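# Carry the coat stand into the taped area next door

## Task

Get the coat stand into the adjoining room and leave it upright with each of its four feet fully within the yellow tape outline, none touching the tape. At the end the coffee table must still be standing upright, the robot must not have tipped over or be left leaning, and the stand must stay in place without the robot holding it.

## Robot and tools

ROBOT. The robot is a Hello Robot Stretch 3 with one arm. It has a two-wheel base (0.33 m long, 0.34 m wide) and a lift carriage on a vertical mast. The arm telescopes out to the robot's RIGHT side, so to move the gripper forward or back you drive the base. The base cannot move sideways. It turns on the spot about the wheel-axle midpoint, 0.05 m behind its front edge. With the arm drawn in and the wrist folded, a turn sweeps a 0.28 m radius circle. An unfolded, level wrist reaches past that circle. Cameras: head_camera and nav_camera (both aimed with head_pan_rad and head_tilt_rad) and wrist_camera on the gripper.

FRAMES. The base frame sits on the floor between the drive wheels: x forward, y left, z up. hand_pose is reported in this frame, at the point where closed fingertips meet. Odometry is the base frame as it was at the start. Heading runs from -3.142 to 3.142, positive to the left.

execute_actions takes "actions", a list run in order. An empty list just returns the current state and images. Each action may hold "robot", "steps" (1 to 450 control steps, 30 per second, default 1) and "until". {"steps": n} alone only waits. "robot" is one command, a list of up to 8 commands run in sequence (items may be {"pause_s": s}, s at most 15), or {"stop": true}, which brakes everything and clears the queue. A command can contain:
- "base": exactly one key. "translate_m" is a relative drive in metres from where the base is when that command begins (positive forward, magnitude at most 1). "rotate_rad" is a relative turn in radians on the spot (positive counter-clockwise seen from above, magnitude at most 3.2).
- "joints": absolute targets by name; unnamed joints keep their previous target. Ranges: lift_m 0 to 1.1 (arm height); arm_m 0 to 0.52 (extension); wrist_yaw_rad -1.345 to 4.42 (0 along the arm, positive swings toward the front, 3.0 folded over the base); wrist_pitch_rad -1.57 to 0.451 (negative tips fingers down); wrist_roll_rad -2.911 to 2.911; gripper_m -0.089 to 0.179 (larger is wider; true fingertip gap is a bit less, zero below 0.007); head_pan_rad -3.953 to 1.73 (positive left, -1.57 looks along the arm); head_tilt_rad -1.53 to 0.419 (negative down).
- "contact_limits": {"arm_m": effort percent 1 to 100}, the effort at which the arm halts; it lasts until arm_m's next command.
Base and joint motions in one command start together and keep running across later actions and while you are thinking. A new command overrides at once and discards any older queue. Any out-of-range or malformed value rejects the entire call and nothing runs.

"until" ends an action early. {"robot": {"status": "ended"}} with a large steps value waits until nothing is moving and no queue runs. You can also test fields such as lift_m, arm_m_goal, base_status, queue or queue_left using pairs like [">", 0.3] or ["!=", "moving"]. {"any": {"status": "ended"}} fires when any single motion or queue finishes.

SPEED. The base is fast (0.30 m/s, 1.9 rad/s) only when stowed: lift_m under 0.30, arm_m under 0.03, wrist_yaw_rad over 2.54. Otherwise it is capped at 0.10 m/s and 0.63 rad/s.

WRIST SAFETY. Fold or unfold the wrist only with lift_m between 0.32 and 0.95, wrist_pitch_rad -0.4 and roll near 0; once folded, lift_m may go down to 0.25. If wrist_yaw_rad is below -0.4, keep wrist_pitch_rad at -0.5 or lower.

GRIPPING. Close to a gripper_m value smaller than the object's width (smaller squeezes harder, but a stall guard eases off, so heavy things may slip). Open to at least 0.02 above the touching value to let go. Neither the reading nor "done" proves a grasp; check the images.

RESULT LINES. base_status gives progress in brackets, e.g. translate_m +0.12 of +0.30. joint_goals, joint_status, measured_speeds (units per second) and motor_effort (percent, peak in brackets; positive pushes toward higher values; readings are noisy and biased). Status words: moving, done, off_target (blocked short of goal, may still push), contact_stop (lift or arm met resistance and went slack until recommanded), time_out, stopped, not_commanded, torque_fault (a wrist servo shut off for 10 s). refusals counts refused goals; queue is idle/running/done/dropped/stopped; queue_left counts unstarted commands. "refused:" and "dropped:" lines explain why, counting from 0. robot.on_its_own reports goals the robot changed itself, slack or off joints, loaded motors, and base lean. base_tilt gives lean in degrees (forward, right positive). lidar_m lists 12 distances in 30-degree sectors, first straight ahead going counter-clockwise, in a plane 0.17 m up; it may miss thin legs and sees no table tops. wrist_depth_mm and head_depth_mm are 7x7 grids of median depths. Each call returns one image per camera.

zoom_image: "camera" (head_camera, nav_camera or wrist_camera) and "region" [x0, y0, x1, y1] in pixels from the top-left, at most 504 by 504, giving a closer look at the latest image.

finished_scene: {"scene": current scene number}. It is final; the robot keeps obeying your last command during a hold, then brakes. Let every motion end and release the stand first so it stands unaided.

AVOID. The robot tips easily: pushing on something rigid with the gripper above about 0.45 m, pushing again after a contact_stop, driving while holding or hooking something that will not move, or snagging furniture, especially when reversing. If it leans, reverse the last move in small steps, pull the gripper free, and lower lift_m to about 0.2. Don't drop or knock over the stand or the coffee table, slam into things, or shove hard; loose objects may also get nudged unexpectedly.

Each tool is called after "Request:" as a command line: name --argument value for each argument, lists and objects as JSON in quotes; but a table of rows of numbers goes row by row, as --pt "numbers of a row", without its own name.

## Session

Request:
execute_actions --actions '[]'

Scene clock: 0.00 s.
robot.base_odometry: x=+0.000 y=+0.000 heading=+0.000 (m, m, rad; robot's odometry frame)
robot.turned_by_wheels: +0.000 (rad since the last result)
robot.turned_by_imu: +0.000 (rad since the last result)
robot.base_tilt: forward=+1.9 right=-0.1 (deg)
robot.lidar_m: 1.55 1.91 1.83 1.34 0.96 0.92 0.95 0.74 0.71 0.73 0.98 2.51
robot.head_depth_mm: 2065 2690 2687 2685 2694 2704 2343 / 2073 2789 2806 2819 2794 2841 2329 / 2080 2898 2937 2951 2954 2924 2205 / 2092 3051 3142 3132 3131 3117 2277 / 2109 2956 3090 3146 3154 3052 2280 / 2113 2618 2670 2679 2698 2728 2263 / 2141 2336 2355 2369 2381 2435 2244
robot.base_status: not_commanded
robot.joint_positions: lift_m=+0.581 arm_m=+0.000 wrist_yaw_rad=+3.058 wrist_pitch_rad=-0.450 wrist_roll_rad=+0.010 gripper_m=+0.037 head_pan_rad=+0.000 head_tilt_rad=-0.002
robot.joint_goals: lift_m=+0.581 arm_m=+0.000 wrist_yaw_rad=+3.058 wrist_pitch_rad=-0.450 wrist_roll_rad=+0.010 gripper_m=+0.037 head_pan_rad=+0.000 head_tilt_rad=-0.002
robot.joint_status: lift_m=not_commanded arm_m=not_commanded wrist_yaw_rad=not_commanded wrist_pitch_rad=not_commanded wrist_roll_rad=not_commanded gripper_m=not_commanded head_pan_rad=not_commanded head_tilt_rad=not_commanded
robot.measured_speeds: translate_m=+0.000 rotate_rad=+0.000 lift_m=+0.000 arm_m=+0.000 wrist_yaw_rad=+0.000 wrist_pitch_rad=+0.000 wrist_roll_rad=+0.000 head_pan_rad=+0.000 head_tilt_rad=+0.000
robot: refusals=0 queue=idle queue_left=0
robot.motor_effort: left_wheel=+0 right_wheel=+0 lift_m=+23 arm_m=-1 wrist_yaw_rad=+0 wrist_pitch_rad=+5 wrist_roll_rad=+0 gripper_m=+0 head_pan_rad=+0 head_tilt_rad=+2 (%)
robot.hand_pose: x=-0.0029 y=+0.0745 z=+0.5866 quat_wxyz=(+0.187, +0.698, +0.128, +0.679) (m; robot's base frame)
robot.wrist_depth_mm: 784 919 - - - - - / 805 985 - - - - - / 849 - - - - - - / 861 - - - - - - / 911 - - - - - - / 837 854 - 869 893 887 883 / 747 757 746 748 738 772 767
pictures: head_camera (sideways: a quarter turn clockwise sets it upright), nav_camera (sideways: a quarter turn counterclockwise sets it upright), wrist_camera
Images, in order (width x height): head_camera 896x504, nav_camera 672x504, wrist_camera 644x364.

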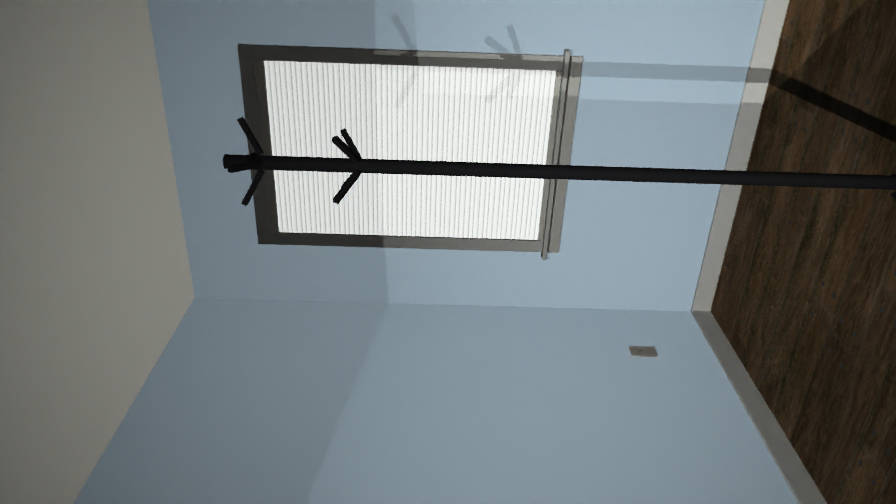

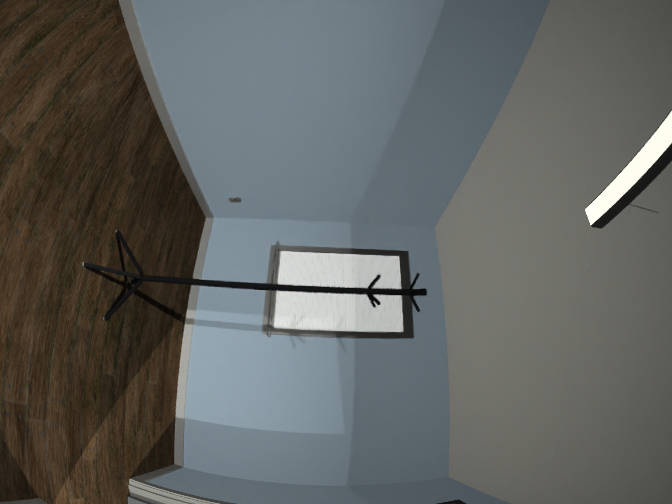

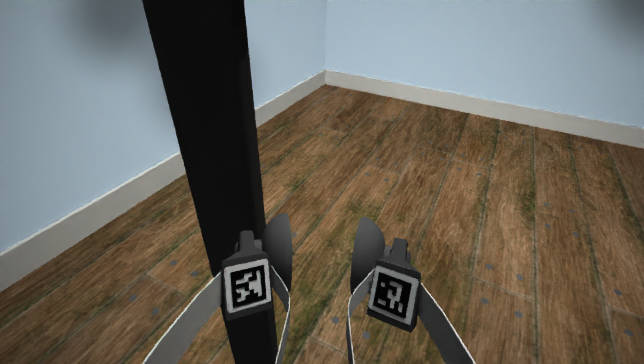

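Request:
execute_actions --actions '[{"robot":{"joints":{"head_pan_rad":-0.9,"head_tilt_rad":-0.6}},"steps":90,"until":{"robot":{"status":"ended"}}}]'

Request:
execute_actions --actions '[{"robot":{"joints":{"head_pan_rad":-2.0,"head_tilt_rad":-0.6}},"steps":90,"until":{"robot":{"status":"ended"}}}]'

Scene clock: 1.63 s.
robot.base_odometry: x=+0.000 y=+0.000 heading=+0.000 (m, m, rad; robot's odometry frame)
robot.turned_by_wheels: +0.000 (rad since the last result)
robot.turned_by_imu: +0.000 (rad since the last result)
robot.base_tilt: forward=+1.9 right=+0.0 (deg)
robot.lidar_m: 1.55 1.90 1.83 1.34 0.96 0.92 0.95 0.74 0.71 0.73 0.98 2.52
robot.head_depth_mm: 967 1018 1072 1133 1205 1285 1240 / 1848 1175 1253 1347 1448 1443 1262 / 1875 2060 2315 2231 1706 1471 1260 / 1830 2040 2261 2209 1763 1466 1255 / 2079 2298 2581 2199 1755 1467 1252 / 2452 2670 2834 2198 1750 1458 1248 / 2359 2566 2756 2200 1758 1455 1248
robot.base_status: not_commanded
robot.joint_positions: lift_m=+0.581 arm_m=+0.000 wrist_yaw_rad=+3.058 wrist_pitch_rad=-0.450 wrist_roll_rad=+0.010 gripper_m=+0.037 head_pan_rad=-0.893 head_tilt_rad=-0.592
robot.joint_goals: lift_m=+0.581 arm_m=+0.000 wrist_yaw_rad=+3.058 wrist_pitch_rad=-0.450 wrist_roll_rad=+0.010 gripper_m=+0.037 head_pan_rad=-0.900 head_tilt_rad=-0.600
robot.joint_status: lift_m=not_commanded arm_m=not_commanded wrist_yaw_rad=not_commanded wrist_pitch_rad=not_commanded wrist_roll_rad=not_commanded gripper_m=not_commanded head_pan_rad=done head_tilt_rad=done
robot.measured_speeds: translate_m=+0.000 rotate_rad=+0.000 lift_m=+0.000 arm_m=+0.000 wrist_yaw_rad=+0.000 wrist_pitch_rad=+0.000 wrist_roll_rad=+0.000 head_pan_rad=+0.000 head_tilt_rad=+0.000
robot: refusals=0 queue=done queue_left=0
robot.motor_effort: left_wheel=+0(0) right_wheel=+0(1) lift_m=+23(23) arm_m=-1(1) wrist_yaw_rad=+0(0) wrist_pitch_rad=+5(5) wrist_roll_rad=+0(0) gripper_m=+0(0) head_pan_rad=-4(44) head_tilt_rad=-6(49) (%)
robot.hand_pose: x=-0.0029 y=+0.0745 z=+0.5866 quat_wxyz=(+0.187, +0.698, +0.128, +0.679) (m; robot's base frame)
robot.wrist_depth_mm: 779 930 - - - - - / 818 975 - - - - - / 855 - - - - - - / 880 - - - - - - / 902 - - - - - - / 825 840 - 875 898 917 909 / 741 746 723 762 738 763 772
pictures: head_camera (sideways: a quarter turn clockwise sets it upright), nav_camera (sideways: a quarter turn counterclockwise sets it upright), wrist_camera
Images, in order (width x height): head_camera 896x504, nav_camera 672x504, wrist_camera 644x364.

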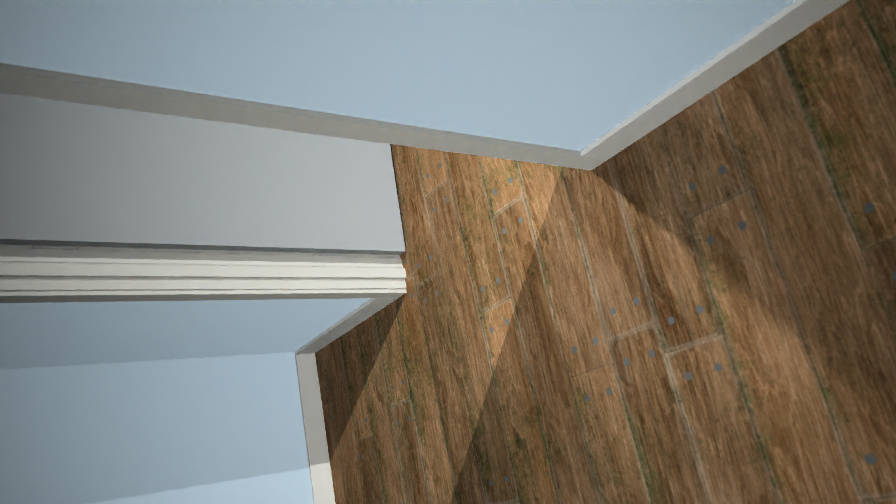

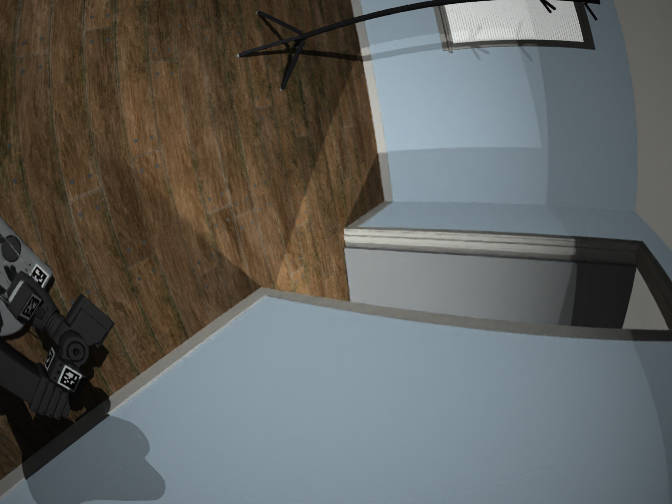

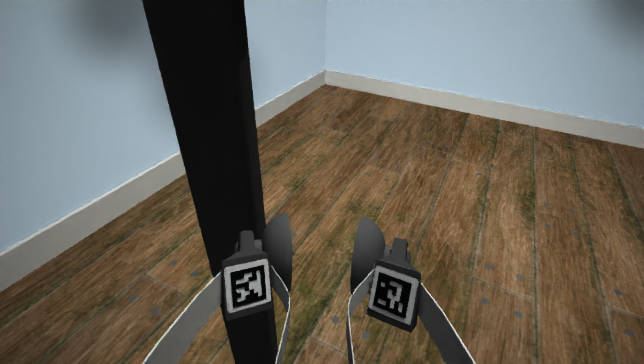

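Scene clock: 2.73 s.
robot.base_odometry: x=+0.000 y=+0.000 heading=+0.000 (m, m, rad; robot's odometry frame)
robot.turned_by_wheels: +0.000 (rad since the last result)
robot.turned_by_imu: +0.000 (rad since the last result)
robot.base_tilt: forward=+1.9 right=-0.1 (deg)
robot.lidar_m: 1.55 1.91 1.83 1.35 0.96 0.92 0.95 0.74 0.71 0.73 0.98 2.52
robot.head_depth_mm: 572 627 698 784 893 1033 1202 / 577 634 704 791 899 1052 1198 / 581 640 709 800 912 1064 1212 / 587 645 716 807 924 1081 1216 / 591 650 724 819 939 1099 1222 / 595 658 732 827 949 1113 1238 / 601 663 741 836 963 1133 1245
robot.base_status: not_commanded
robot.joint_positions: lift_m=+0.581 arm_m=+0.000 wrist_yaw_rad=+3.058 wrist_pitch_rad=-0.450 wrist_roll_rad=+0.010 gripper_m=+0.037 head_pan_rad=-1.993 head_tilt_rad=-0.592
robot.joint_goals: lift_m=+0.581 arm_m=+0.000 wrist_yaw_rad=+3.058 wrist_pitch_rad=-0.450 wrist_roll_rad=+0.010 gripper_m=+0.037 head_pan_rad=-2.000 head_tilt_rad=-0.600
robot.joint_status: lift_m=not_commanded arm_m=not_commanded wrist_yaw_rad=not_commanded wrist_pitch_rad=not_commanded wrist_roll_rad=not_commanded gripper_m=not_commanded head_pan_rad=done head_tilt_rad=done
robot.measured_speeds: translate_m=+0.000 rotate_rad=+0.000 lift_m=+0.000 arm_m=+0.000 wrist_yaw_rad=+0.000 wrist_pitch_rad=+0.000 wrist_roll_rad=+0.000 head_pan_rad=+0.000 head_tilt_rad=+0.000
robot: refusals=0 queue=done queue_left=0
robot.motor_effort: left_wheel=+0(0) right_wheel=+0(0) lift_m=+23(22) arm_m=-1(1) wrist_yaw_rad=+0(0) wrist_pitch_rad=+5(5) wrist_roll_rad=+0(0) gripper_m=+0(0) head_pan_rad=-3(44) head_tilt_rad=-5(5) (%)
robot.hand_pose: x=-0.0029 y=+0.0745 z=+0.5866 quat_wxyz=(+0.187, +0.698, +0.128, +0.679) (m; robot's base frame)
robot.wrist_depth_mm: 788 940 - - - - - / 815 994 - - - - - / 846 - - - - - - / 894 - - - - - - / 895 - - - - - - / 850 870 - 865 899 895 884 / 731 735 724 768 745 765 763
pictures: head_camera (sideways: a quarter turn clockwise sets it upright), nav_camera (sideways: a quarter turn counterclockwise sets it upright), wrist_camera
Images, in order (width x height): head_camera 896x504, nav_camera 672x504, wrist_camera 644x364.

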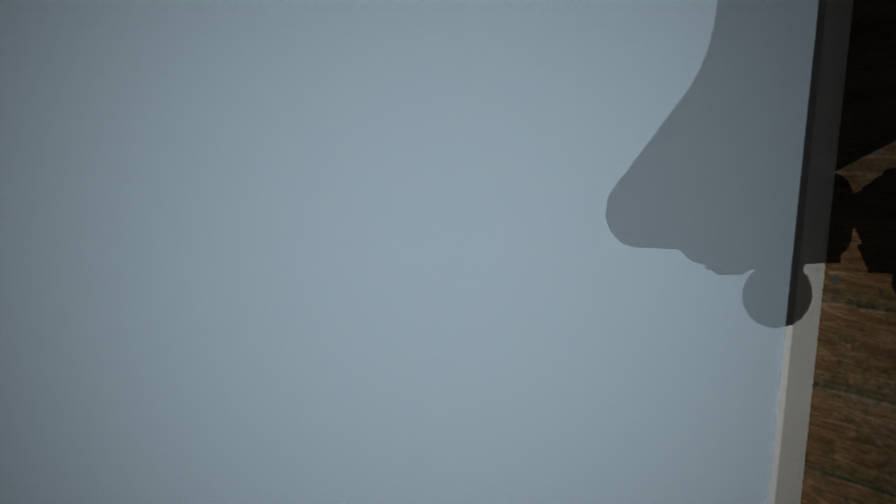

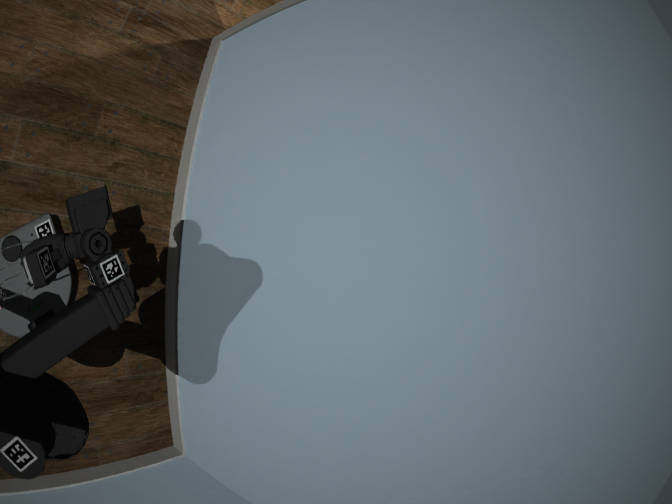

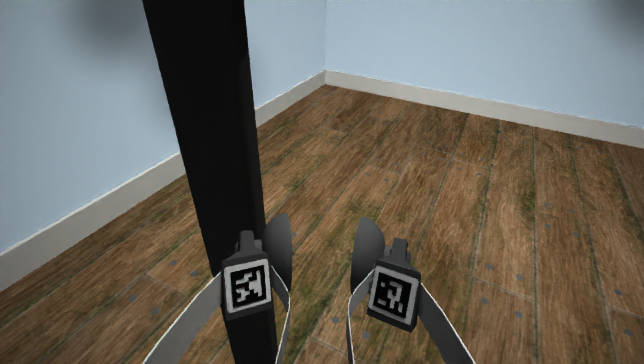

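Request:
execute_actions --actions '[{"robot":[{"joints":{"lift_m":0.27,"head_pan_rad":-1.4,"head_tilt_rad":-0.5}},{"base":{"rotate_rad":-0.6}},{"base":{"translate_m":1.0}},{"base":{"translate_m":0.35}}],"steps":450,"until":{"robot":{"status":"ended"}}}]'

Scene clock: 16.43 s.
robot.base_odometry: x=+1.114 y=-0.762 heading=-0.600 (m, m, rad; robot's odometry frame)
robot.turned_by_wheels: -0.600 (rad since the last result)
robot.turned_by_imu: -0.597 (rad since the last result)
robot.base_tilt: forward=+1.9 right=-0.1 (deg)
robot.lidar_m: 1.51 1.54 0.82 0.67 1.99 2.44 2.27 0.91 0.61 0.65 0.99 0.89
robot.head_depth_mm: 2355 2535 2781 2587 1984 885 867 / 2355 2564 2792 2563 1948 1577 1335 / 2383 2586 2824 2557 1952 1575 1329 / 2390 2588 2834 2531 1934 1560 1323 / 2399 2615 2867 2518 1936 1572 1320 / 2417 2631 2911 2513 1922 1562 1313 / 2367 1461 1517 1575 1650 1555 1313
robot.base_status: done (translate_m +0.3500 of +0.3500)
robot.joint_positions: lift_m=+0.270 arm_m=+0.000 wrist_yaw_rad=+3.058 wrist_pitch_rad=-0.451 wrist_roll_rad=+0.010 gripper_m=+0.037 head_pan_rad=-1.407 head_tilt_rad=-0.507
robot.joint_goals: lift_m=+0.270 arm_m=+0.000 wrist_yaw_rad=+3.058 wrist_pitch_rad=-0.451 wrist_roll_rad=+0.010 gripper_m=+0.037 head_pan_rad=-1.400 head_tilt_rad=-0.500
robot.joint_status: lift_m=done arm_m=not_commanded wrist_yaw_rad=not_commanded wrist_pitch_rad=not_commanded wrist_roll_rad=not_commanded gripper_m=not_commanded head_pan_rad=done head_tilt_rad=done
robot.measured_speeds: translate_m=+0.000 rotate_rad=+0.000 lift_m=+0.000 arm_m=+0.000 wrist_yaw_rad=+0.000 wrist_pitch_rad=+0.000 wrist_roll_rad=+0.000 head_pan_rad=+0.000 head_tilt_rad=+0.000
robot: refusals=0 queue=done queue_left=0
robot.motor_effort: left_wheel=+1(7) right_wheel=-2(6) lift_m=+14(27) arm_m=-1(1) wrist_yaw_rad=+0(0) wrist_pitch_rad=+5(5) wrist_roll_rad=+0(0) gripper_m=+1(0) head_pan_rad=+3(35) head_tilt_rad=+4(17) (%)
robot.hand_pose: x=-0.0029 y=+0.0745 z=+0.2759 quat_wxyz=(+0.188, +0.698, +0.128, +0.679) (m; robot's base frame)
robot.wrist_depth_mm: - - - - - - - / - - - - - - - / 868 884 - 900 938 934 958 / 665 679 - 709 714 729 739 / 557 566 - 573 585 594 599 / 476 - - - 504 491 500 / - - - - 411 427 429
pictures: head_camera (sideways: a quarter turn clockwise sets it upright), nav_camera (sideways: a quarter turn counterclockwise sets it upright), wrist_camera
Images, in order (width x height): head_camera 896x504, nav_camera 672x504, wrist_camera 644x364.

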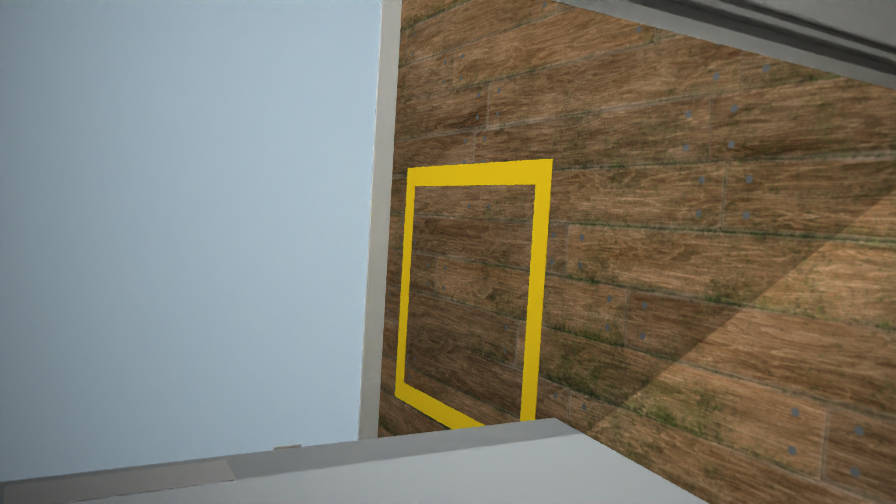

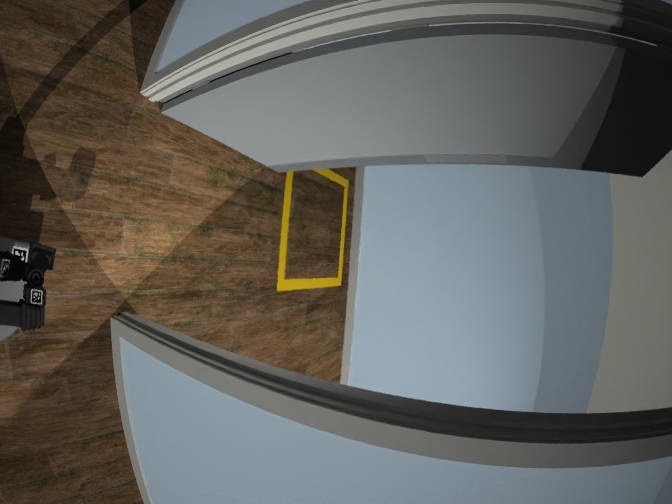

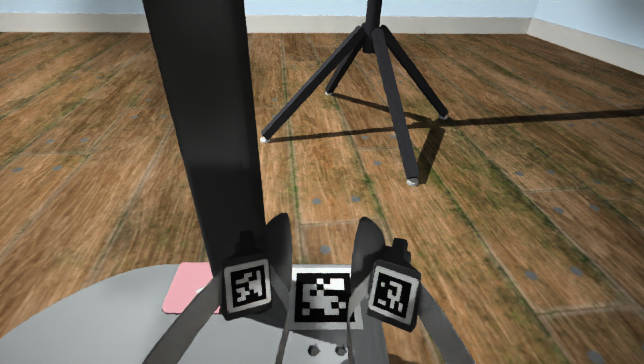

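Request:
execute_actions --actions '[{"robot":[{"base":{"rotate_rad":3.05}},{"joints":{"lift_m":0.75,"wrist_pitch_rad":-0.4,"head_pan_rad":-1.57,"head_tilt_rad":-0.8}},{"joints":{"wrist_yaw_rad":0,"gripper_m":0.15}},{"joints":{"wrist_pitch_rad":0,"arm_m":0.15}}],"steps":450,"until":{"robot":{"status":"ended"}}}]'

Scene clock: 30.03 s.
robot.base_odometry: x=+1.114 y=-0.762 heading=+2.450 (m, m, rad; robot's odometry frame)
robot.turned_by_wheels: +3.050 (rad since the last result)
robot.turned_by_imu: +3.031 (rad since the last result)
robot.base_tilt: forward=+1.9 right=-0.1 (deg)
robot.lidar_m: 2.26 1.02 0.62 0.61 1.10 0.89 1.32 1.52 1.83 0.67 1.97 2.38
robot.head_depth_mm: 1849 2132 2135 1776 1575 - - / 1818 2081 2123 1789 - 1282 1165 / 1719 1958 2015 1772 - 1277 1165 / 1781 2021 2121 1848 1441 1304 1159 / 1746 1971 2111 1730 1491 1298 1158 / 1711 1932 2089 1740 1491 1305 1152 / 1686 1913 2056 1741 1494 1294 1155
robot.base_status: done (rotate_rad +3.0499 of +3.0500)
robot.joint_positions: lift_m=+0.750 arm_m=+0.150 wrist_yaw_rad=+0.001 wrist_pitch_rad=-0.022 wrist_roll_rad=+0.010 gripper_m=+0.150 head_pan_rad=-1.563 head_tilt_rad=-0.790
robot.joint_goals: lift_m=+0.750 arm_m=+0.150 wrist_yaw_rad=+0.000 wrist_pitch_rad=+0.000 wrist_roll_rad=+0.010 gripper_m=+0.150 head_pan_rad=-1.570 head_tilt_rad=-0.800
robot.joint_status: lift_m=done arm_m=done wrist_yaw_rad=done wrist_pitch_rad=done wrist_roll_rad=not_commanded gripper_m=done head_pan_rad=done head_tilt_rad=done
robot.measured_speeds: translate_m=+0.000 rotate_rad=+0.000 lift_m=+0.000 arm_m=+0.000 wrist_yaw_rad=+0.000 wrist_pitch_rad=+0.000 wrist_roll_rad=+0.000 head_pan_rad=+0.000 head_tilt_rad=+0.000
robot: refusals=0 queue=done queue_left=0
robot.motor_effort: left_wheel=-2(6) right_wheel=+2(10) lift_m=+30(32) arm_m=+4(9) wrist_yaw_rad=-1(3) wrist_pitch_rad=+9(10) wrist_roll_rad=+0(0) gripper_m=+0(84) head_pan_rad=-3(19) head_tilt_rad=-7(35) (%)
robot.hand_pose: x=-0.0212 y=-0.5503 z=+0.8586 quat_wxyz=(+0.704, +0.008, -0.710, -0.008) (m; robot's base frame)
robot.wrist_depth_mm: - - - - - - - / - - - - - - - / - - - - - - - / - - - - - - - / - - - - - - - / - - - - - - - / - - - - - - -
pictures: head_camera (sideways: a quarter turn clockwise sets it upright), nav_camera (sideways: a quarter turn counterclockwise sets it upright), wrist_camera
Images, in order (width x height): head_camera 896x504, nav_camera 672x504, wrist_camera 644x364.

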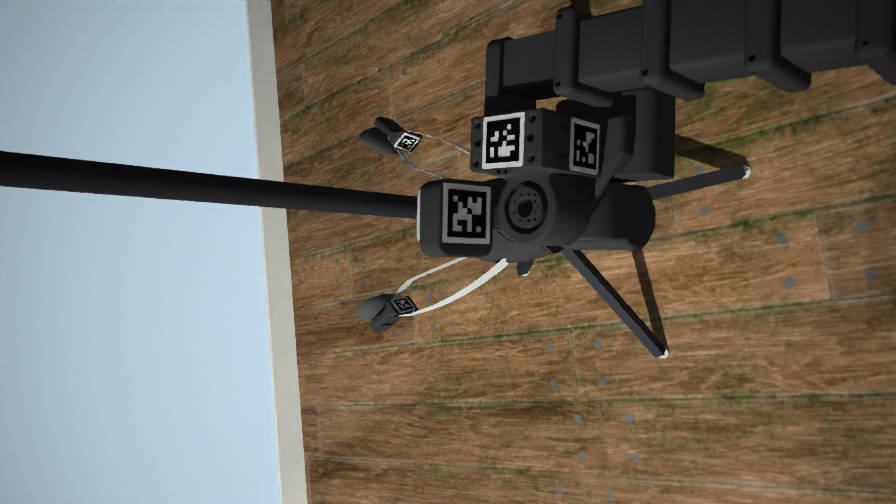

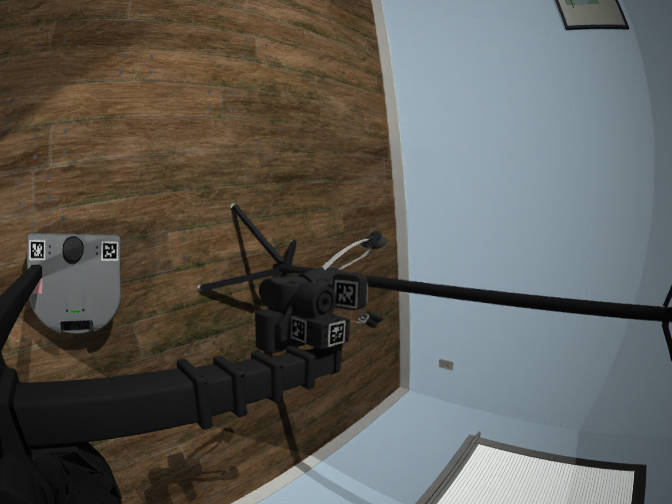

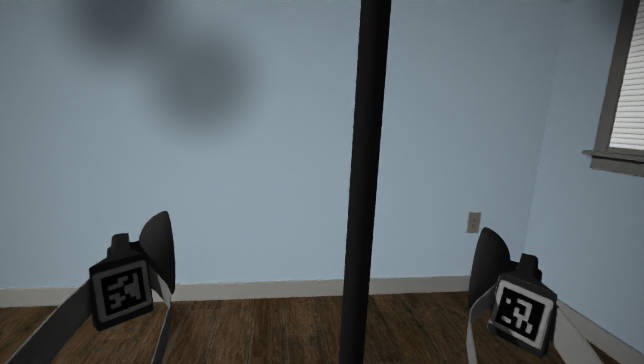

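Grip higher so it hangs stably.

Request:
execute_actions --actions '[{"robot":{"base":{"translate_m":-0.035},"joints":{"lift_m":0.88,"arm_m":0.32,"head_tilt_rad":-0.5}},"steps":450,"until":{"robot":{"status":"ended"}}}]'

Scene clock: 32.80 s.
robot.base_odometry: x=+1.141 y=-0.784 heading=+2.450 (m, m, rad; robot's odometry frame)
robot.turned_by_wheels: +0.000 (rad since the last result)
robot.turned_by_imu: +0.000 (rad since the last result)
robot.base_tilt: forward=+2.0 right=-0.1 (deg)
robot.lidar_m: 2.30 1.00 0.62 0.63 1.05 0.86 1.30 1.48 1.79 0.67 1.98 2.39
robot.head_depth_mm: 1766 1939 2131 2322 - 1536 1331 / 1736 1896 2088 - 1891 1580 1331 / 1682 1849 2016 - 1877 1576 1301 / 1677 1812 1973 2204 1872 1527 1261 / 1665 1811 1970 2200 1941 1559 1287 / 1631 1773 1942 2132 1914 1561 1309 / 1616 1747 1910 2090 1920 1557 1309
robot.base_status: done (translate_m -0.0350 of -0.0350)
robot.joint_positions: lift_m=+0.880 arm_m=+0.320 wrist_yaw_rad=+0.000 wrist_pitch_rad=-0.021 wrist_roll_rad=+0.010 gripper_m=+0.150 head_pan_rad=-1.563 head_tilt_rad=-0.507
robot.joint_goals: lift_m=+0.880 arm_m=+0.320 wrist_yaw_rad=+0.000 wrist_pitch_rad=+0.000 wrist_roll_rad=+0.010 gripper_m=+0.150 head_pan_rad=-1.570 head_tilt_rad=-0.500
robot.joint_status: lift_m=done arm_m=done wrist_yaw_rad=done wrist_pitch_rad=done wrist_roll_rad=not_commanded gripper_m=done head_pan_rad=done head_tilt_rad=done
robot.measured_speeds: translate_m=+0.000 rotate_rad=+0.000 lift_m=+0.000 arm_m=+0.000 wrist_yaw_rad=+0.000 wrist_pitch_rad=+0.000 wrist_roll_rad=+0.000 head_pan_rad=+0.000 head_tilt_rad=+0.000
robot: refusals=0 queue=done queue_left=0
robot.motor_effort: left_wheel=-2(5) right_wheel=+2(4) lift_m=+30(32) arm_m=+4(6) wrist_yaw_rad=+0(0) wrist_pitch_rad=+8(9) wrist_roll_rad=+0(0) gripper_m=+0(0) head_pan_rad=-3(3) head_tilt_rad=+4(35) (%)
robot.hand_pose: x=-0.0213 y=-0.7203 z=+0.9888 quat_wxyz=(+0.704, +0.008, -0.710, -0.008) (m; robot's base frame)
robot.wrist_depth_mm: - - - 191 - - - / - - - 200 - - - / - - - - - - - / - - - - - - - / - - - 220 - - - / - - - 227 - - - / - - - - - - -
pictures: head_camera (sideways: a quarter turn clockwise sets it upright), nav_camera (sideways: a quarter turn counterclockwise sets it upright), wrist_camera
Images, in order (width x height): head_camera 896x504, nav_camera 672x504, wrist_camera 644x364.

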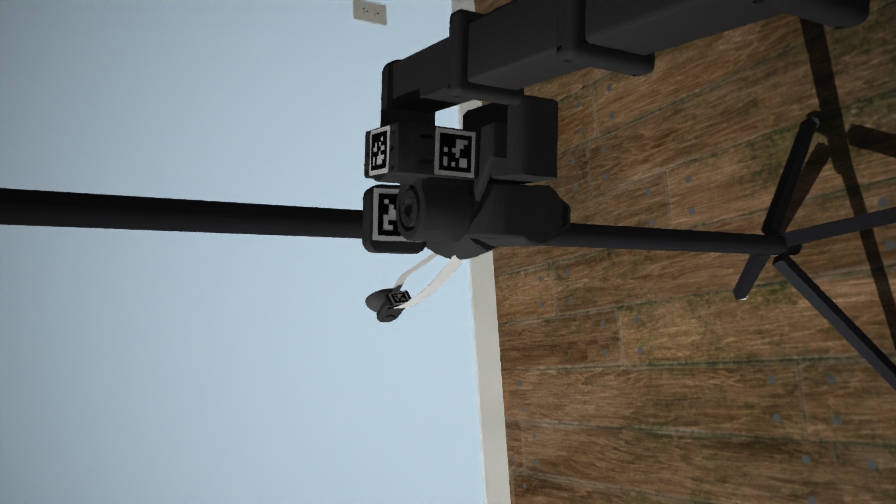

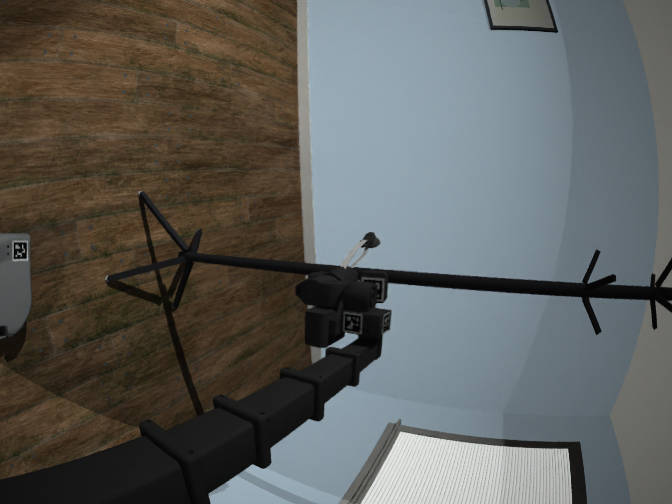

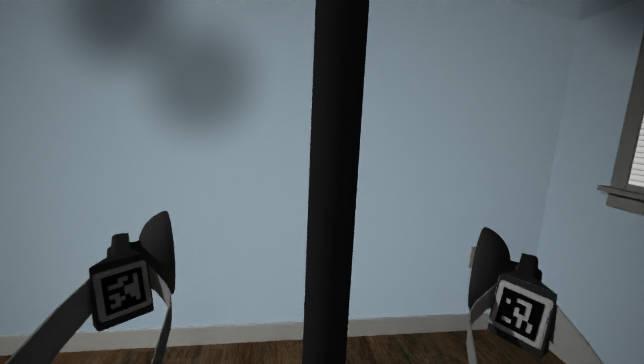

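Request:
execute_actions --actions '[{"robot":[{"joints":{"arm_m":0.365}},{"joints":{"gripper_m":-0.03}},{"joints":{"lift_m":0.94}}],"steps":450,"until":{"robot":{"status":"ended"}}}]'

Scene clock: 38.03 s.
robot.base_odometry: x=+1.141 y=-0.784 heading=+2.450 (m, m, rad; robot's odometry frame)
robot.turned_by_wheels: +0.000 (rad since the last result)
robot.turned_by_imu: -0.001 (rad since the last result)
robot.base_tilt: forward=+1.9 right=+0.0 (deg)
robot.lidar_m: 2.29 1.01 0.62 0.63 1.05 0.86 1.30 1.48 1.79 0.66 1.98 2.39
robot.head_depth_mm: 1780 1927 2067 - 1898 1591 1325 / 1745 1896 - 2319 1958 1579 1329 / 1675 1853 - 2288 1944 1577 1287 / 1675 1815 1979 2183 1816 1522 1259 / 1661 1802 1969 2187 1926 1565 1294 / 1637 1771 1941 2135 1921 1547 1313 / 1622 1744 1904 2101 1907 1553 1308
robot.base_status: done (translate_m -0.0350 of -0.0350)
robot.joint_positions: lift_m=+0.939 arm_m=+0.365 wrist_yaw_rad=-0.007 wrist_pitch_rad=-0.193 wrist_roll_rad=+0.010 gripper_m=-0.029 head_pan_rad=-1.563 head_tilt_rad=-0.507
robot.joint_goals: lift_m=+0.940 arm_m=+0.365 wrist_yaw_rad=+0.000 wrist_pitch_rad=+0.000 wrist_roll_rad=+0.010 gripper_m=-0.030 head_pan_rad=-1.570 head_tilt_rad=-0.500
robot.joint_status: lift_m=done arm_m=done wrist_yaw_rad=done wrist_pitch_rad=done wrist_roll_rad=not_commanded gripper_m=done head_pan_rad=done head_tilt_rad=done
robot.measured_speeds: translate_m=+0.000 rotate_rad=+0.000 lift_m=+0.000 arm_m=+0.000 wrist_yaw_rad=+0.000 wrist_pitch_rad=+0.000 wrist_roll_rad=+0.000 head_pan_rad=+0.000 head_tilt_rad=+0.000
robot: refusals=0 queue=done queue_left=0
robot.on_its_own: wrist_pitch_rad is at rest, and its effort (+77) is outside its rest range (-20 to +32)
robot.motor_effort: left_wheel=-3(3) right_wheel=+5(7) lift_m=+41(43) arm_m=+4(3) wrist_yaw_rad=+9(9) wrist_pitch_rad=+77(78) wrist_roll_rad=+0(0) gripper_m=-18(97) head_pan_rad=-3(4) head_tilt_rad=+4(5) (%)
robot.hand_pose: x=-0.0233 y=-0.7565 z=+1.0048 quat_wxyz=(+0.700, +0.066, -0.707, -0.071) (m; robot's base frame)
robot.wrist_depth_mm: - - - 138 - - - / - - - 146 - - - / - - - 155 - - - / - - - 166 - - - / - - - 172 - - - / - - - 189 - - - / - - - - - - -
pictures: head_camera (sideways: a quarter turn clockwise sets it upright), nav_camera (sideways: a quarter turn counterclockwise sets it upright), wrist_camera
Images, in order (width x height): head_camera 896x504, nav_camera 672x504, wrist_camera 644x364.

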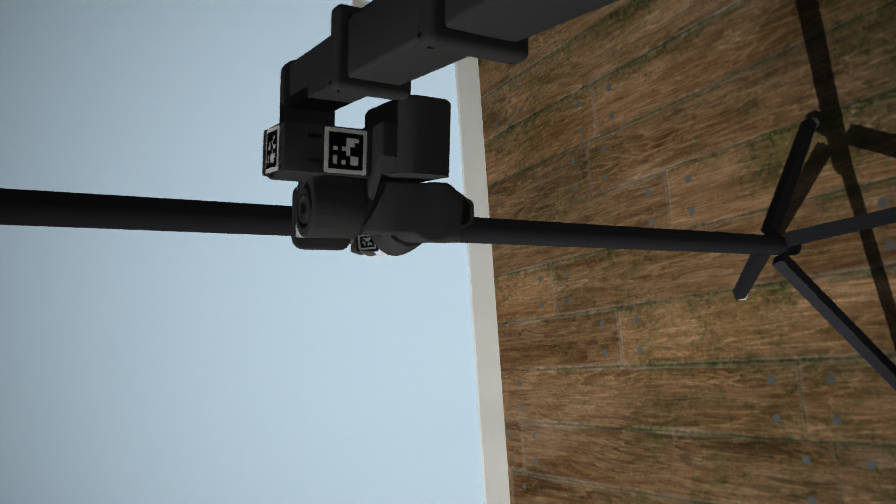

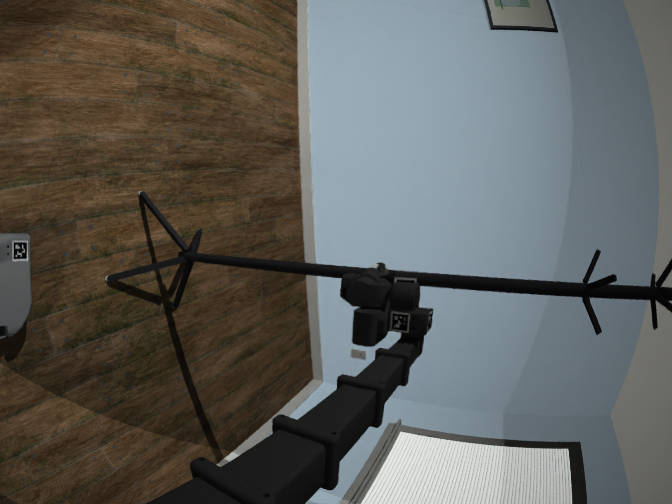

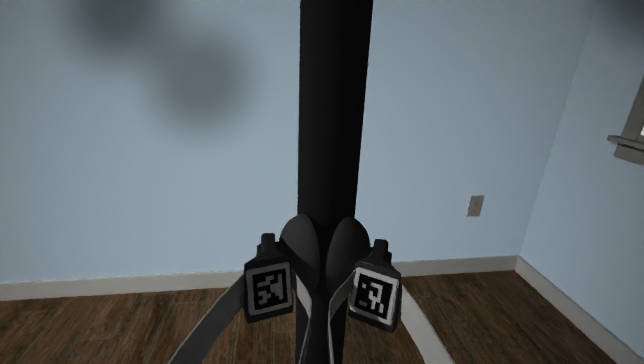

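Request:
execute_actions --actions '[{"robot":[{"joints":{"lift_m":0.89,"gripper_m":0.1}},{"joints":{"arm_m":0,"wrist_pitch_rad":-0.4,"lift_m":0.5},"base":{"translate_m":0.001}},{"joints":{"wrist_yaw_rad":3.0,"gripper_m":0.03,"head_pan_rad":0,"head_tilt_rad":-1.0},"base":{"translate_m":0.4}},{"joints":{"lift_m":0.27}}],"steps":450,"until":{"robot":{"status":"ended"}}},{"robot":[{"base":{"rotate_rad":-1.36}},{"base":{"translate_m":1.0}},{"base":{"translate_m":0.27}},{"base":{"rotate_rad":-1.57}},{"base":{"translate_m":0.57}},{"base":{"rotate_rad":-1.57}}],"steps":450,"until":{"robot":{"status":"ended"}}},{"steps":300,"until":{"robot":{"status":"ended"}}}]'

Scene clock: 71.17 s.
robot.base_odometry: x=+1.925 y=+0.334 heading=-2.050 (m, m, rad; robot's odometry frame)
robot.turned_by_wheels: -4.500 (rad since the last result)
robot.turned_by_imu: -4.470 (rad since the last result)
robot.base_tilt: forward=+1.9 right=-0.1 (deg)
robot.lidar_m: 0.48 1.84 1.36 1.33 0.84 0.62 0.61 0.63 0.89 2.45 2.56 1.97
robot.head_depth_mm: 1831 1948 1687 1503 1353 1224 1121 / 2287 1942 1693 1498 1344 1223 1120 / 2271 1951 1693 1500 1329 1220 1117 / 571 699 1626 1387 1330 1205 1113 / 2257 1925 1674 1492 1319 1218 1109 / 2003 1916 1668 1484 1318 1218 1111 / 1886 1928 1677 1487 1334 1210 1104
robot.base_status: done (rotate_rad -1.5699 of -1.5700)
robot.joint_positions: lift_m=+0.270 arm_m=+0.000 wrist_yaw_rad=+2.999 wrist_pitch_rad=-0.413 wrist_roll_rad=+0.010 gripper_m=+0.030 head_pan_rad=-0.007 head_tilt_rad=-0.989
robot.joint_goals: lift_m=+0.270 arm_m=+0.000 wrist_yaw_rad=+3.000 wrist_pitch_rad=-0.400 wrist_roll_rad=+0.010 gripper_m=+0.030 head_pan_rad=+0.000 head_tilt_rad=-1.000
robot.joint_status: lift_m=done arm_m=done wrist_yaw_rad=done wrist_pitch_rad=done wrist_roll_rad=not_commanded gripper_m=done head_pan_rad=done head_tilt_rad=done
robot.measured_speeds: translate_m=+0.000 rotate_rad=+0.000 lift_m=+0.000 arm_m=+0.000 wrist_yaw_rad=+0.000 wrist_pitch_rad=+0.000 wrist_roll_rad=+0.000 head_pan_rad=+0.000 head_tilt_rad=+0.000
robot: refusals=0 queue=done queue_left=0
robot.motor_effort: left_wheel=+1(9) right_wheel=-3(8) lift_m=+14(41) arm_m=-5(9) wrist_yaw_rad=+2(9) wrist_pitch_rad=+5(76) wrist_roll_rad=+0(0) gripper_m=+0(79) head_pan_rad=+3(44) head_tilt_rad=-8(43) (%)
robot.hand_pose: x=+0.0107 y=+0.0775 z=+0.2841 quat_wxyz=(+0.195, +0.704, +0.095, +0.677) (m; robot's base frame)
robot.wrist_depth_mm: 831 - - - - - - / 838 - - - - - - / 816 951 976 - - - - / 712 726 744 753 760 777 781 / 586 586 - 629 620 625 631 / 495 510 - - 508 524 526 / - - - - 428 440 444
pictures: head_camera (sideways: a quarter turn clockwise sets it upright), nav_camera (sideways: a quarter turn counterclockwise sets it upright), wrist_camera
Images, in order (width x height): head_camera 896x504, nav_camera 672x504, wrist_camera 644x364.

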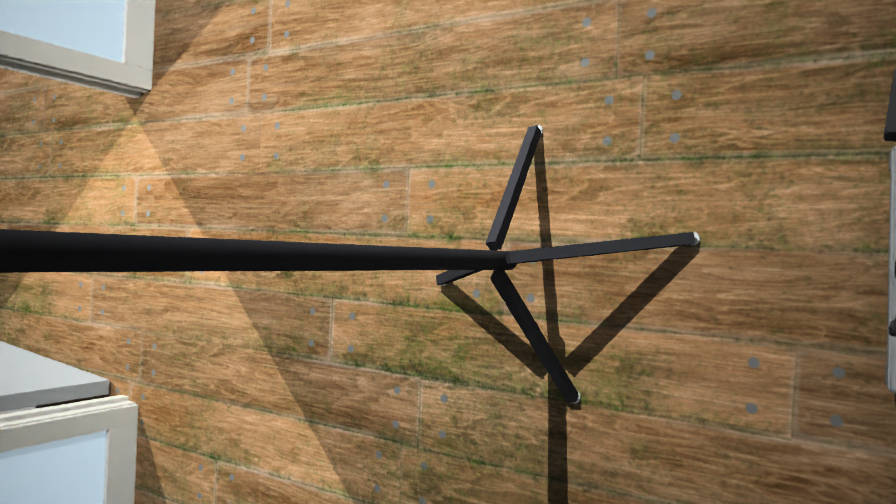

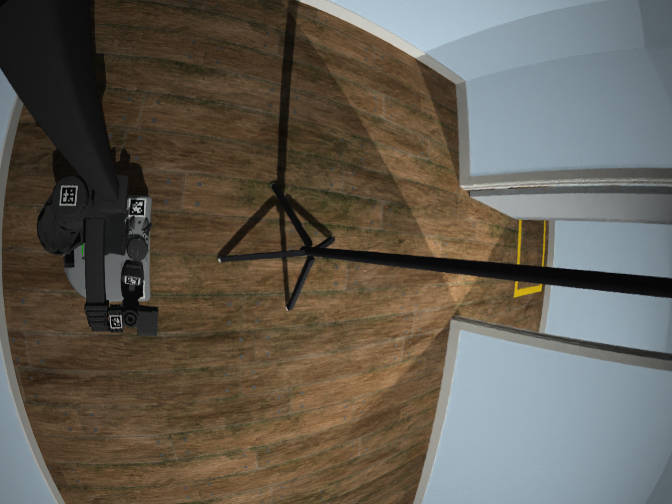

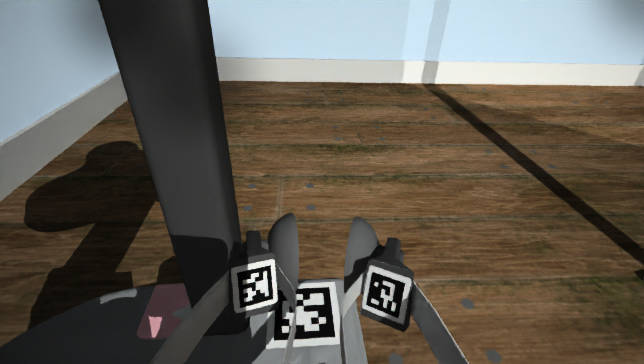

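Request:
execute_actions --actions '[{"robot":[{"joints":{"lift_m":0.33,"head_tilt_rad":-1.2}},{"base":{"translate_m":0.6}}],"steps":450,"until":{"robot":{"status":"ended"}}}]'

Scene clock: 80.13 s.
robot.base_odometry: x=+1.649 y=-0.198 heading=-2.050 (m, m, rad; robot's odometry frame)
robot.turned_by_wheels: +0.000 (rad since the last result)
robot.turned_by_imu: -0.001 (rad since the last result)
robot.base_tilt: forward=+1.9 right=-0.1 (deg)
robot.lidar_m: 0.16 0.25 0.25 1.31 1.37 1.25 1.21 1.26 1.76 2.47 1.84 1.39
robot.head_depth_mm: 1612 1569 1448 1349 1270 1188 1118 / 1708 1565 1453 1346 1269 1204 - / 1707 1554 1449 1348 1259 1199 - / 1697 1566 1438 1343 1245 1192 - / 1693 1562 1446 1346 1233 1199 - / 1670 1557 446 1304 1257 1181 - / 1530 305 1411 1344 1251 1180 1131
robot.base_status: done (translate_m +0.6000 of +0.6000)
robot.joint_positions: lift_m=+0.330 arm_m=+0.000 wrist_yaw_rad=+2.999 wrist_pitch_rad=-0.414 wrist_roll_rad=+0.010 gripper_m=+0.030 head_pan_rad=-0.007 head_tilt_rad=-1.187
robot.joint_goals: lift_m=+0.330 arm_m=+0.000 wrist_yaw_rad=+3.000 wrist_pitch_rad=-0.400 wrist_roll_rad=+0.010 gripper_m=+0.030 head_pan_rad=+0.000 head_tilt_rad=-1.200
robot.joint_status: lift_m=done arm_m=done wrist_yaw_rad=done wrist_pitch_rad=done wrist_roll_rad=not_commanded gripper_m=done head_pan_rad=done head_tilt_rad=done
robot.measured_speeds: translate_m=+0.000 rotate_rad=+0.000 lift_m=+0.000 arm_m=+0.000 wrist_yaw_rad=+0.000 wrist_pitch_rad=+0.000 wrist_roll_rad=+0.000 head_pan_rad=+0.000 head_tilt_rad=+0.000
robot: refusals=0 queue=done queue_left=0
robot.motor_effort: left_wheel=+2(13) right_wheel=+2(21) lift_m=+29(33) arm_m=-5(5) wrist_yaw_rad=+1(2) wrist_pitch_rad=+5(5) wrist_roll_rad=+0(0) gripper_m=+0(0) head_pan_rad=+2(3) head_tilt_rad=-9(35) (%)
robot.hand_pose: x=+0.0107 y=+0.0774 z=+0.3433 quat_wxyz=(+0.195, +0.704, +0.095, +0.677) (m; robot's base frame)
robot.wrist_depth_mm: - - - - - - - / - - - - - - - / - - - - - - - / 841 840 860 880 878 887 893 / 672 674 - 719 711 715 734 / 558 570 - 576 414 352 281 / 488 512 - - 500 515 273
pictures: head_camera (sideways: a quarter turn clockwise sets it upright), nav_camera (sideways: a quarter turn counterclockwise sets it upright), wrist_camera
Images, in order (width x height): head_camera 896x504, nav_camera 672x504, wrist_camera 644x364.

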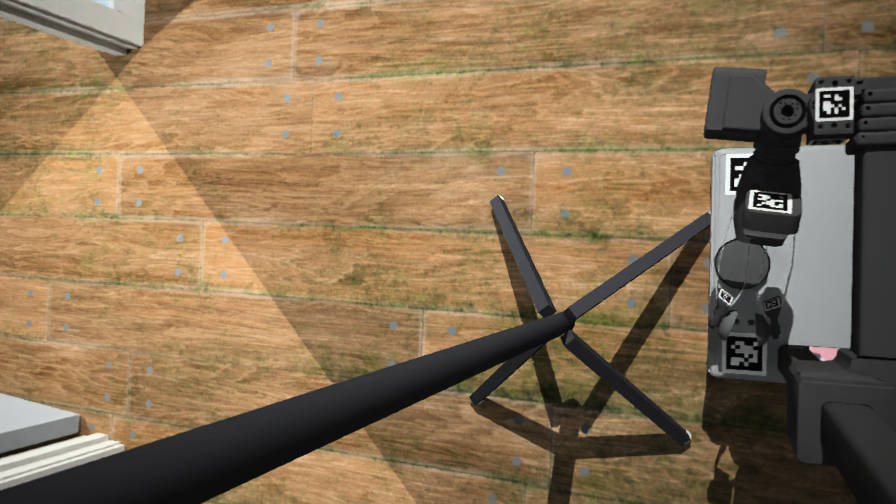

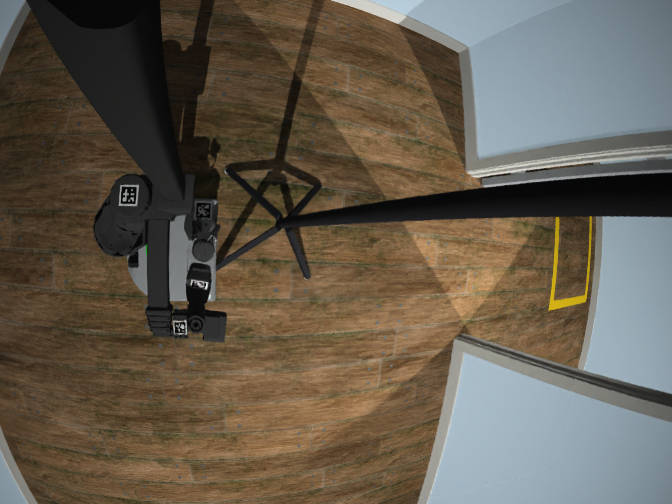

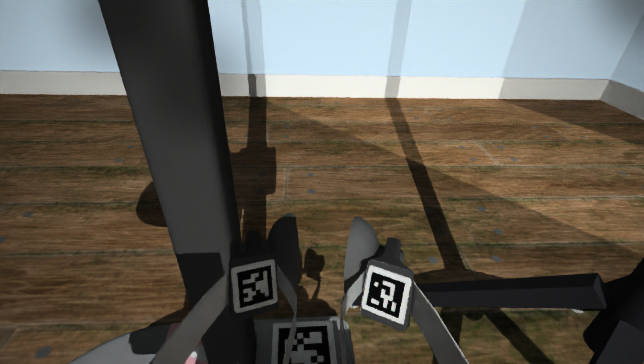

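Request:
execute_actions --actions '[{"robot":[{"base":{"translate_m":-0.1}},{"base":{"rotate_rad":-0.785}},{"base":{"translate_m":-0.21}},{"base":{"rotate_rad":0.685}},{"base":{"translate_m":0.38}}],"steps":450,"until":{"robot":{"status":"ended"}}},{"steps":150,"until":{"robot":{"status":"ended"}}}]'

Scene clock: 96.23 s.
robot.base_odometry: x=+1.687 y=-0.364 heading=-2.149 (m, m, rad; robot's odometry frame)
robot.turned_by_wheels: -0.099 (rad since the last result)
robot.turned_by_imu: +0.067 (rad since the last result)
robot.base_tilt: forward=+1.9 right=+0.0 (deg)
robot.lidar_m: 0.28 1.42 1.20 1.18 1.26 1.27 1.26 1.34 1.98 2.60 0.17 0.17
robot.head_depth_mm: 1651 1555 1450 1345 1264 1189 1123 / - - 1401 1346 1263 1207 - / 1681 1561 383 520 1239 1196 - / 1693 1559 1437 1338 1224 1203 - / 1624 1548 1439 1346 1256 1192 - / 1474 1555 1436 1335 1253 1182 - / 1491 1548 1442 1334 1251 1180 1130
robot.base_status: off_target (translate_m +0.3797 of +0.3800)
robot.joint_positions: lift_m=+0.330 arm_m=+0.000 wrist_yaw_rad=+3.000 wrist_pitch_rad=-0.416 wrist_roll_rad=+0.010 gripper_m=+0.030 head_pan_rad=-0.002 head_tilt_rad=-1.193
robot.joint_goals: lift_m=+0.330 arm_m=+0.000 wrist_yaw_rad=+3.000 wrist_pitch_rad=-0.400 wrist_roll_rad=+0.010 gripper_m=+0.030 head_pan_rad=+0.000 head_tilt_rad=-1.200
robot.joint_status: lift_m=done arm_m=done wrist_yaw_rad=done wrist_pitch_rad=done wrist_roll_rad=not_commanded gripper_m=done head_pan_rad=done head_tilt_rad=done
robot.measured_speeds: translate_m=+0.000 rotate_rad=+0.000 lift_m=+0.000 arm_m=+0.000 wrist_yaw_rad=+0.000 wrist_pitch_rad=+0.000 wrist_roll_rad=+0.000 head_pan_rad=+0.000 head_tilt_rad=+0.000
robot: refusals=0 queue=done queue_left=0
robot.on_its_own: left_wheel is at rest, and its effort (+32) is outside its rest range (-18 to +18); right_wheel is at rest, and its effort (+23) is outside its rest range (-18 to +18)
robot.motor_effort: left_wheel=+32(72) right_wheel=+23(90) lift_m=+26(29) arm_m=-3(5) wrist_yaw_rad=+0(4) wrist_pitch_rad=+6(7) wrist_roll_rad=+0(0) gripper_m=+0(0) head_pan_rad=+1(3) head_tilt_rad=-5(9) (%)
robot.hand_pose: x=+0.0104 y=+0.0773 z=+0.3430 quat_wxyz=(+0.195, +0.703, +0.096, +0.677) (m; robot's base frame)
robot.wrist_depth_mm: - - - - - - - / - - - - - - - / - - - - - - - / 816 834 868 865 870 896 904 / 674 664 - 719 707 715 735 / 576 567 - 569 592 600 593 / 481 520 - - 491 507 512
pictures: head_camera (sideways: a quarter turn clockwise sets it upright), nav_camera (sideways: a quarter turn counterclockwise sets it upright), wrist_camera
Images, in order (width x height): head_camera 896x504, nav_camera 672x504, wrist_camera 644x364.

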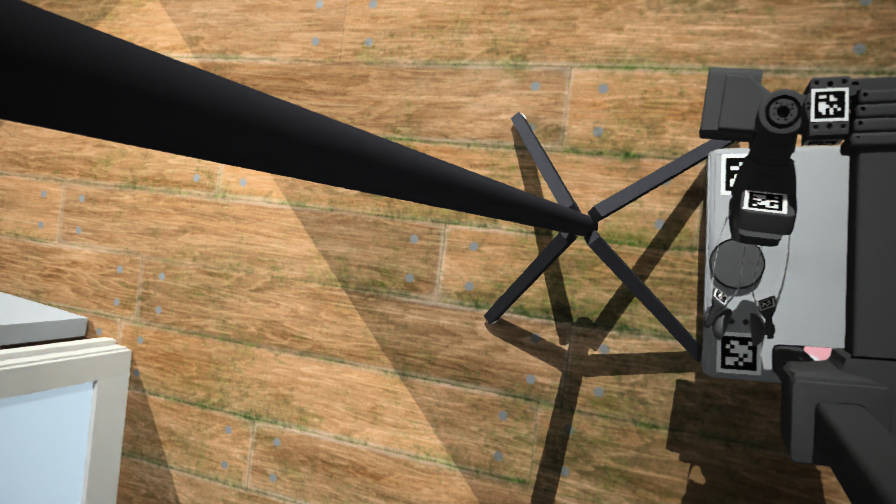

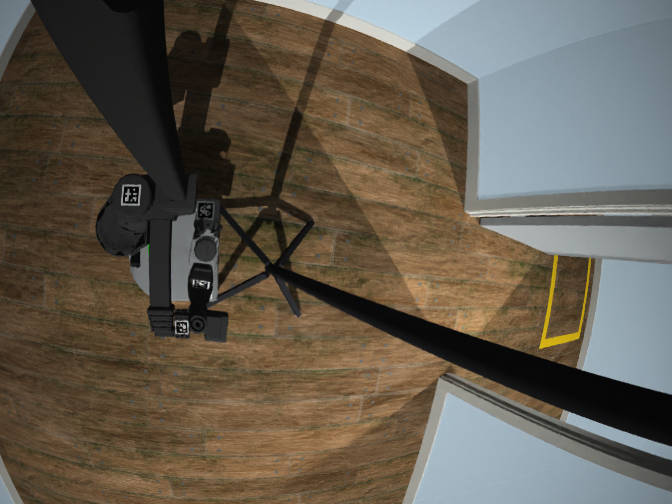

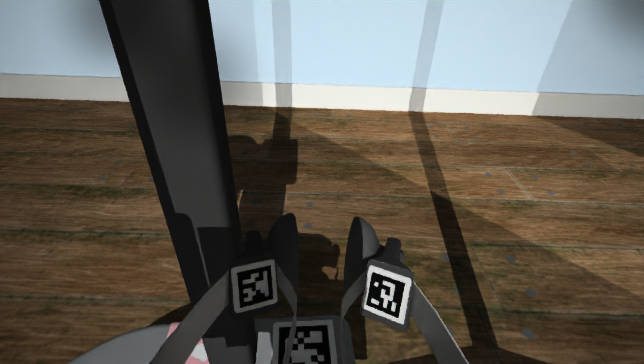

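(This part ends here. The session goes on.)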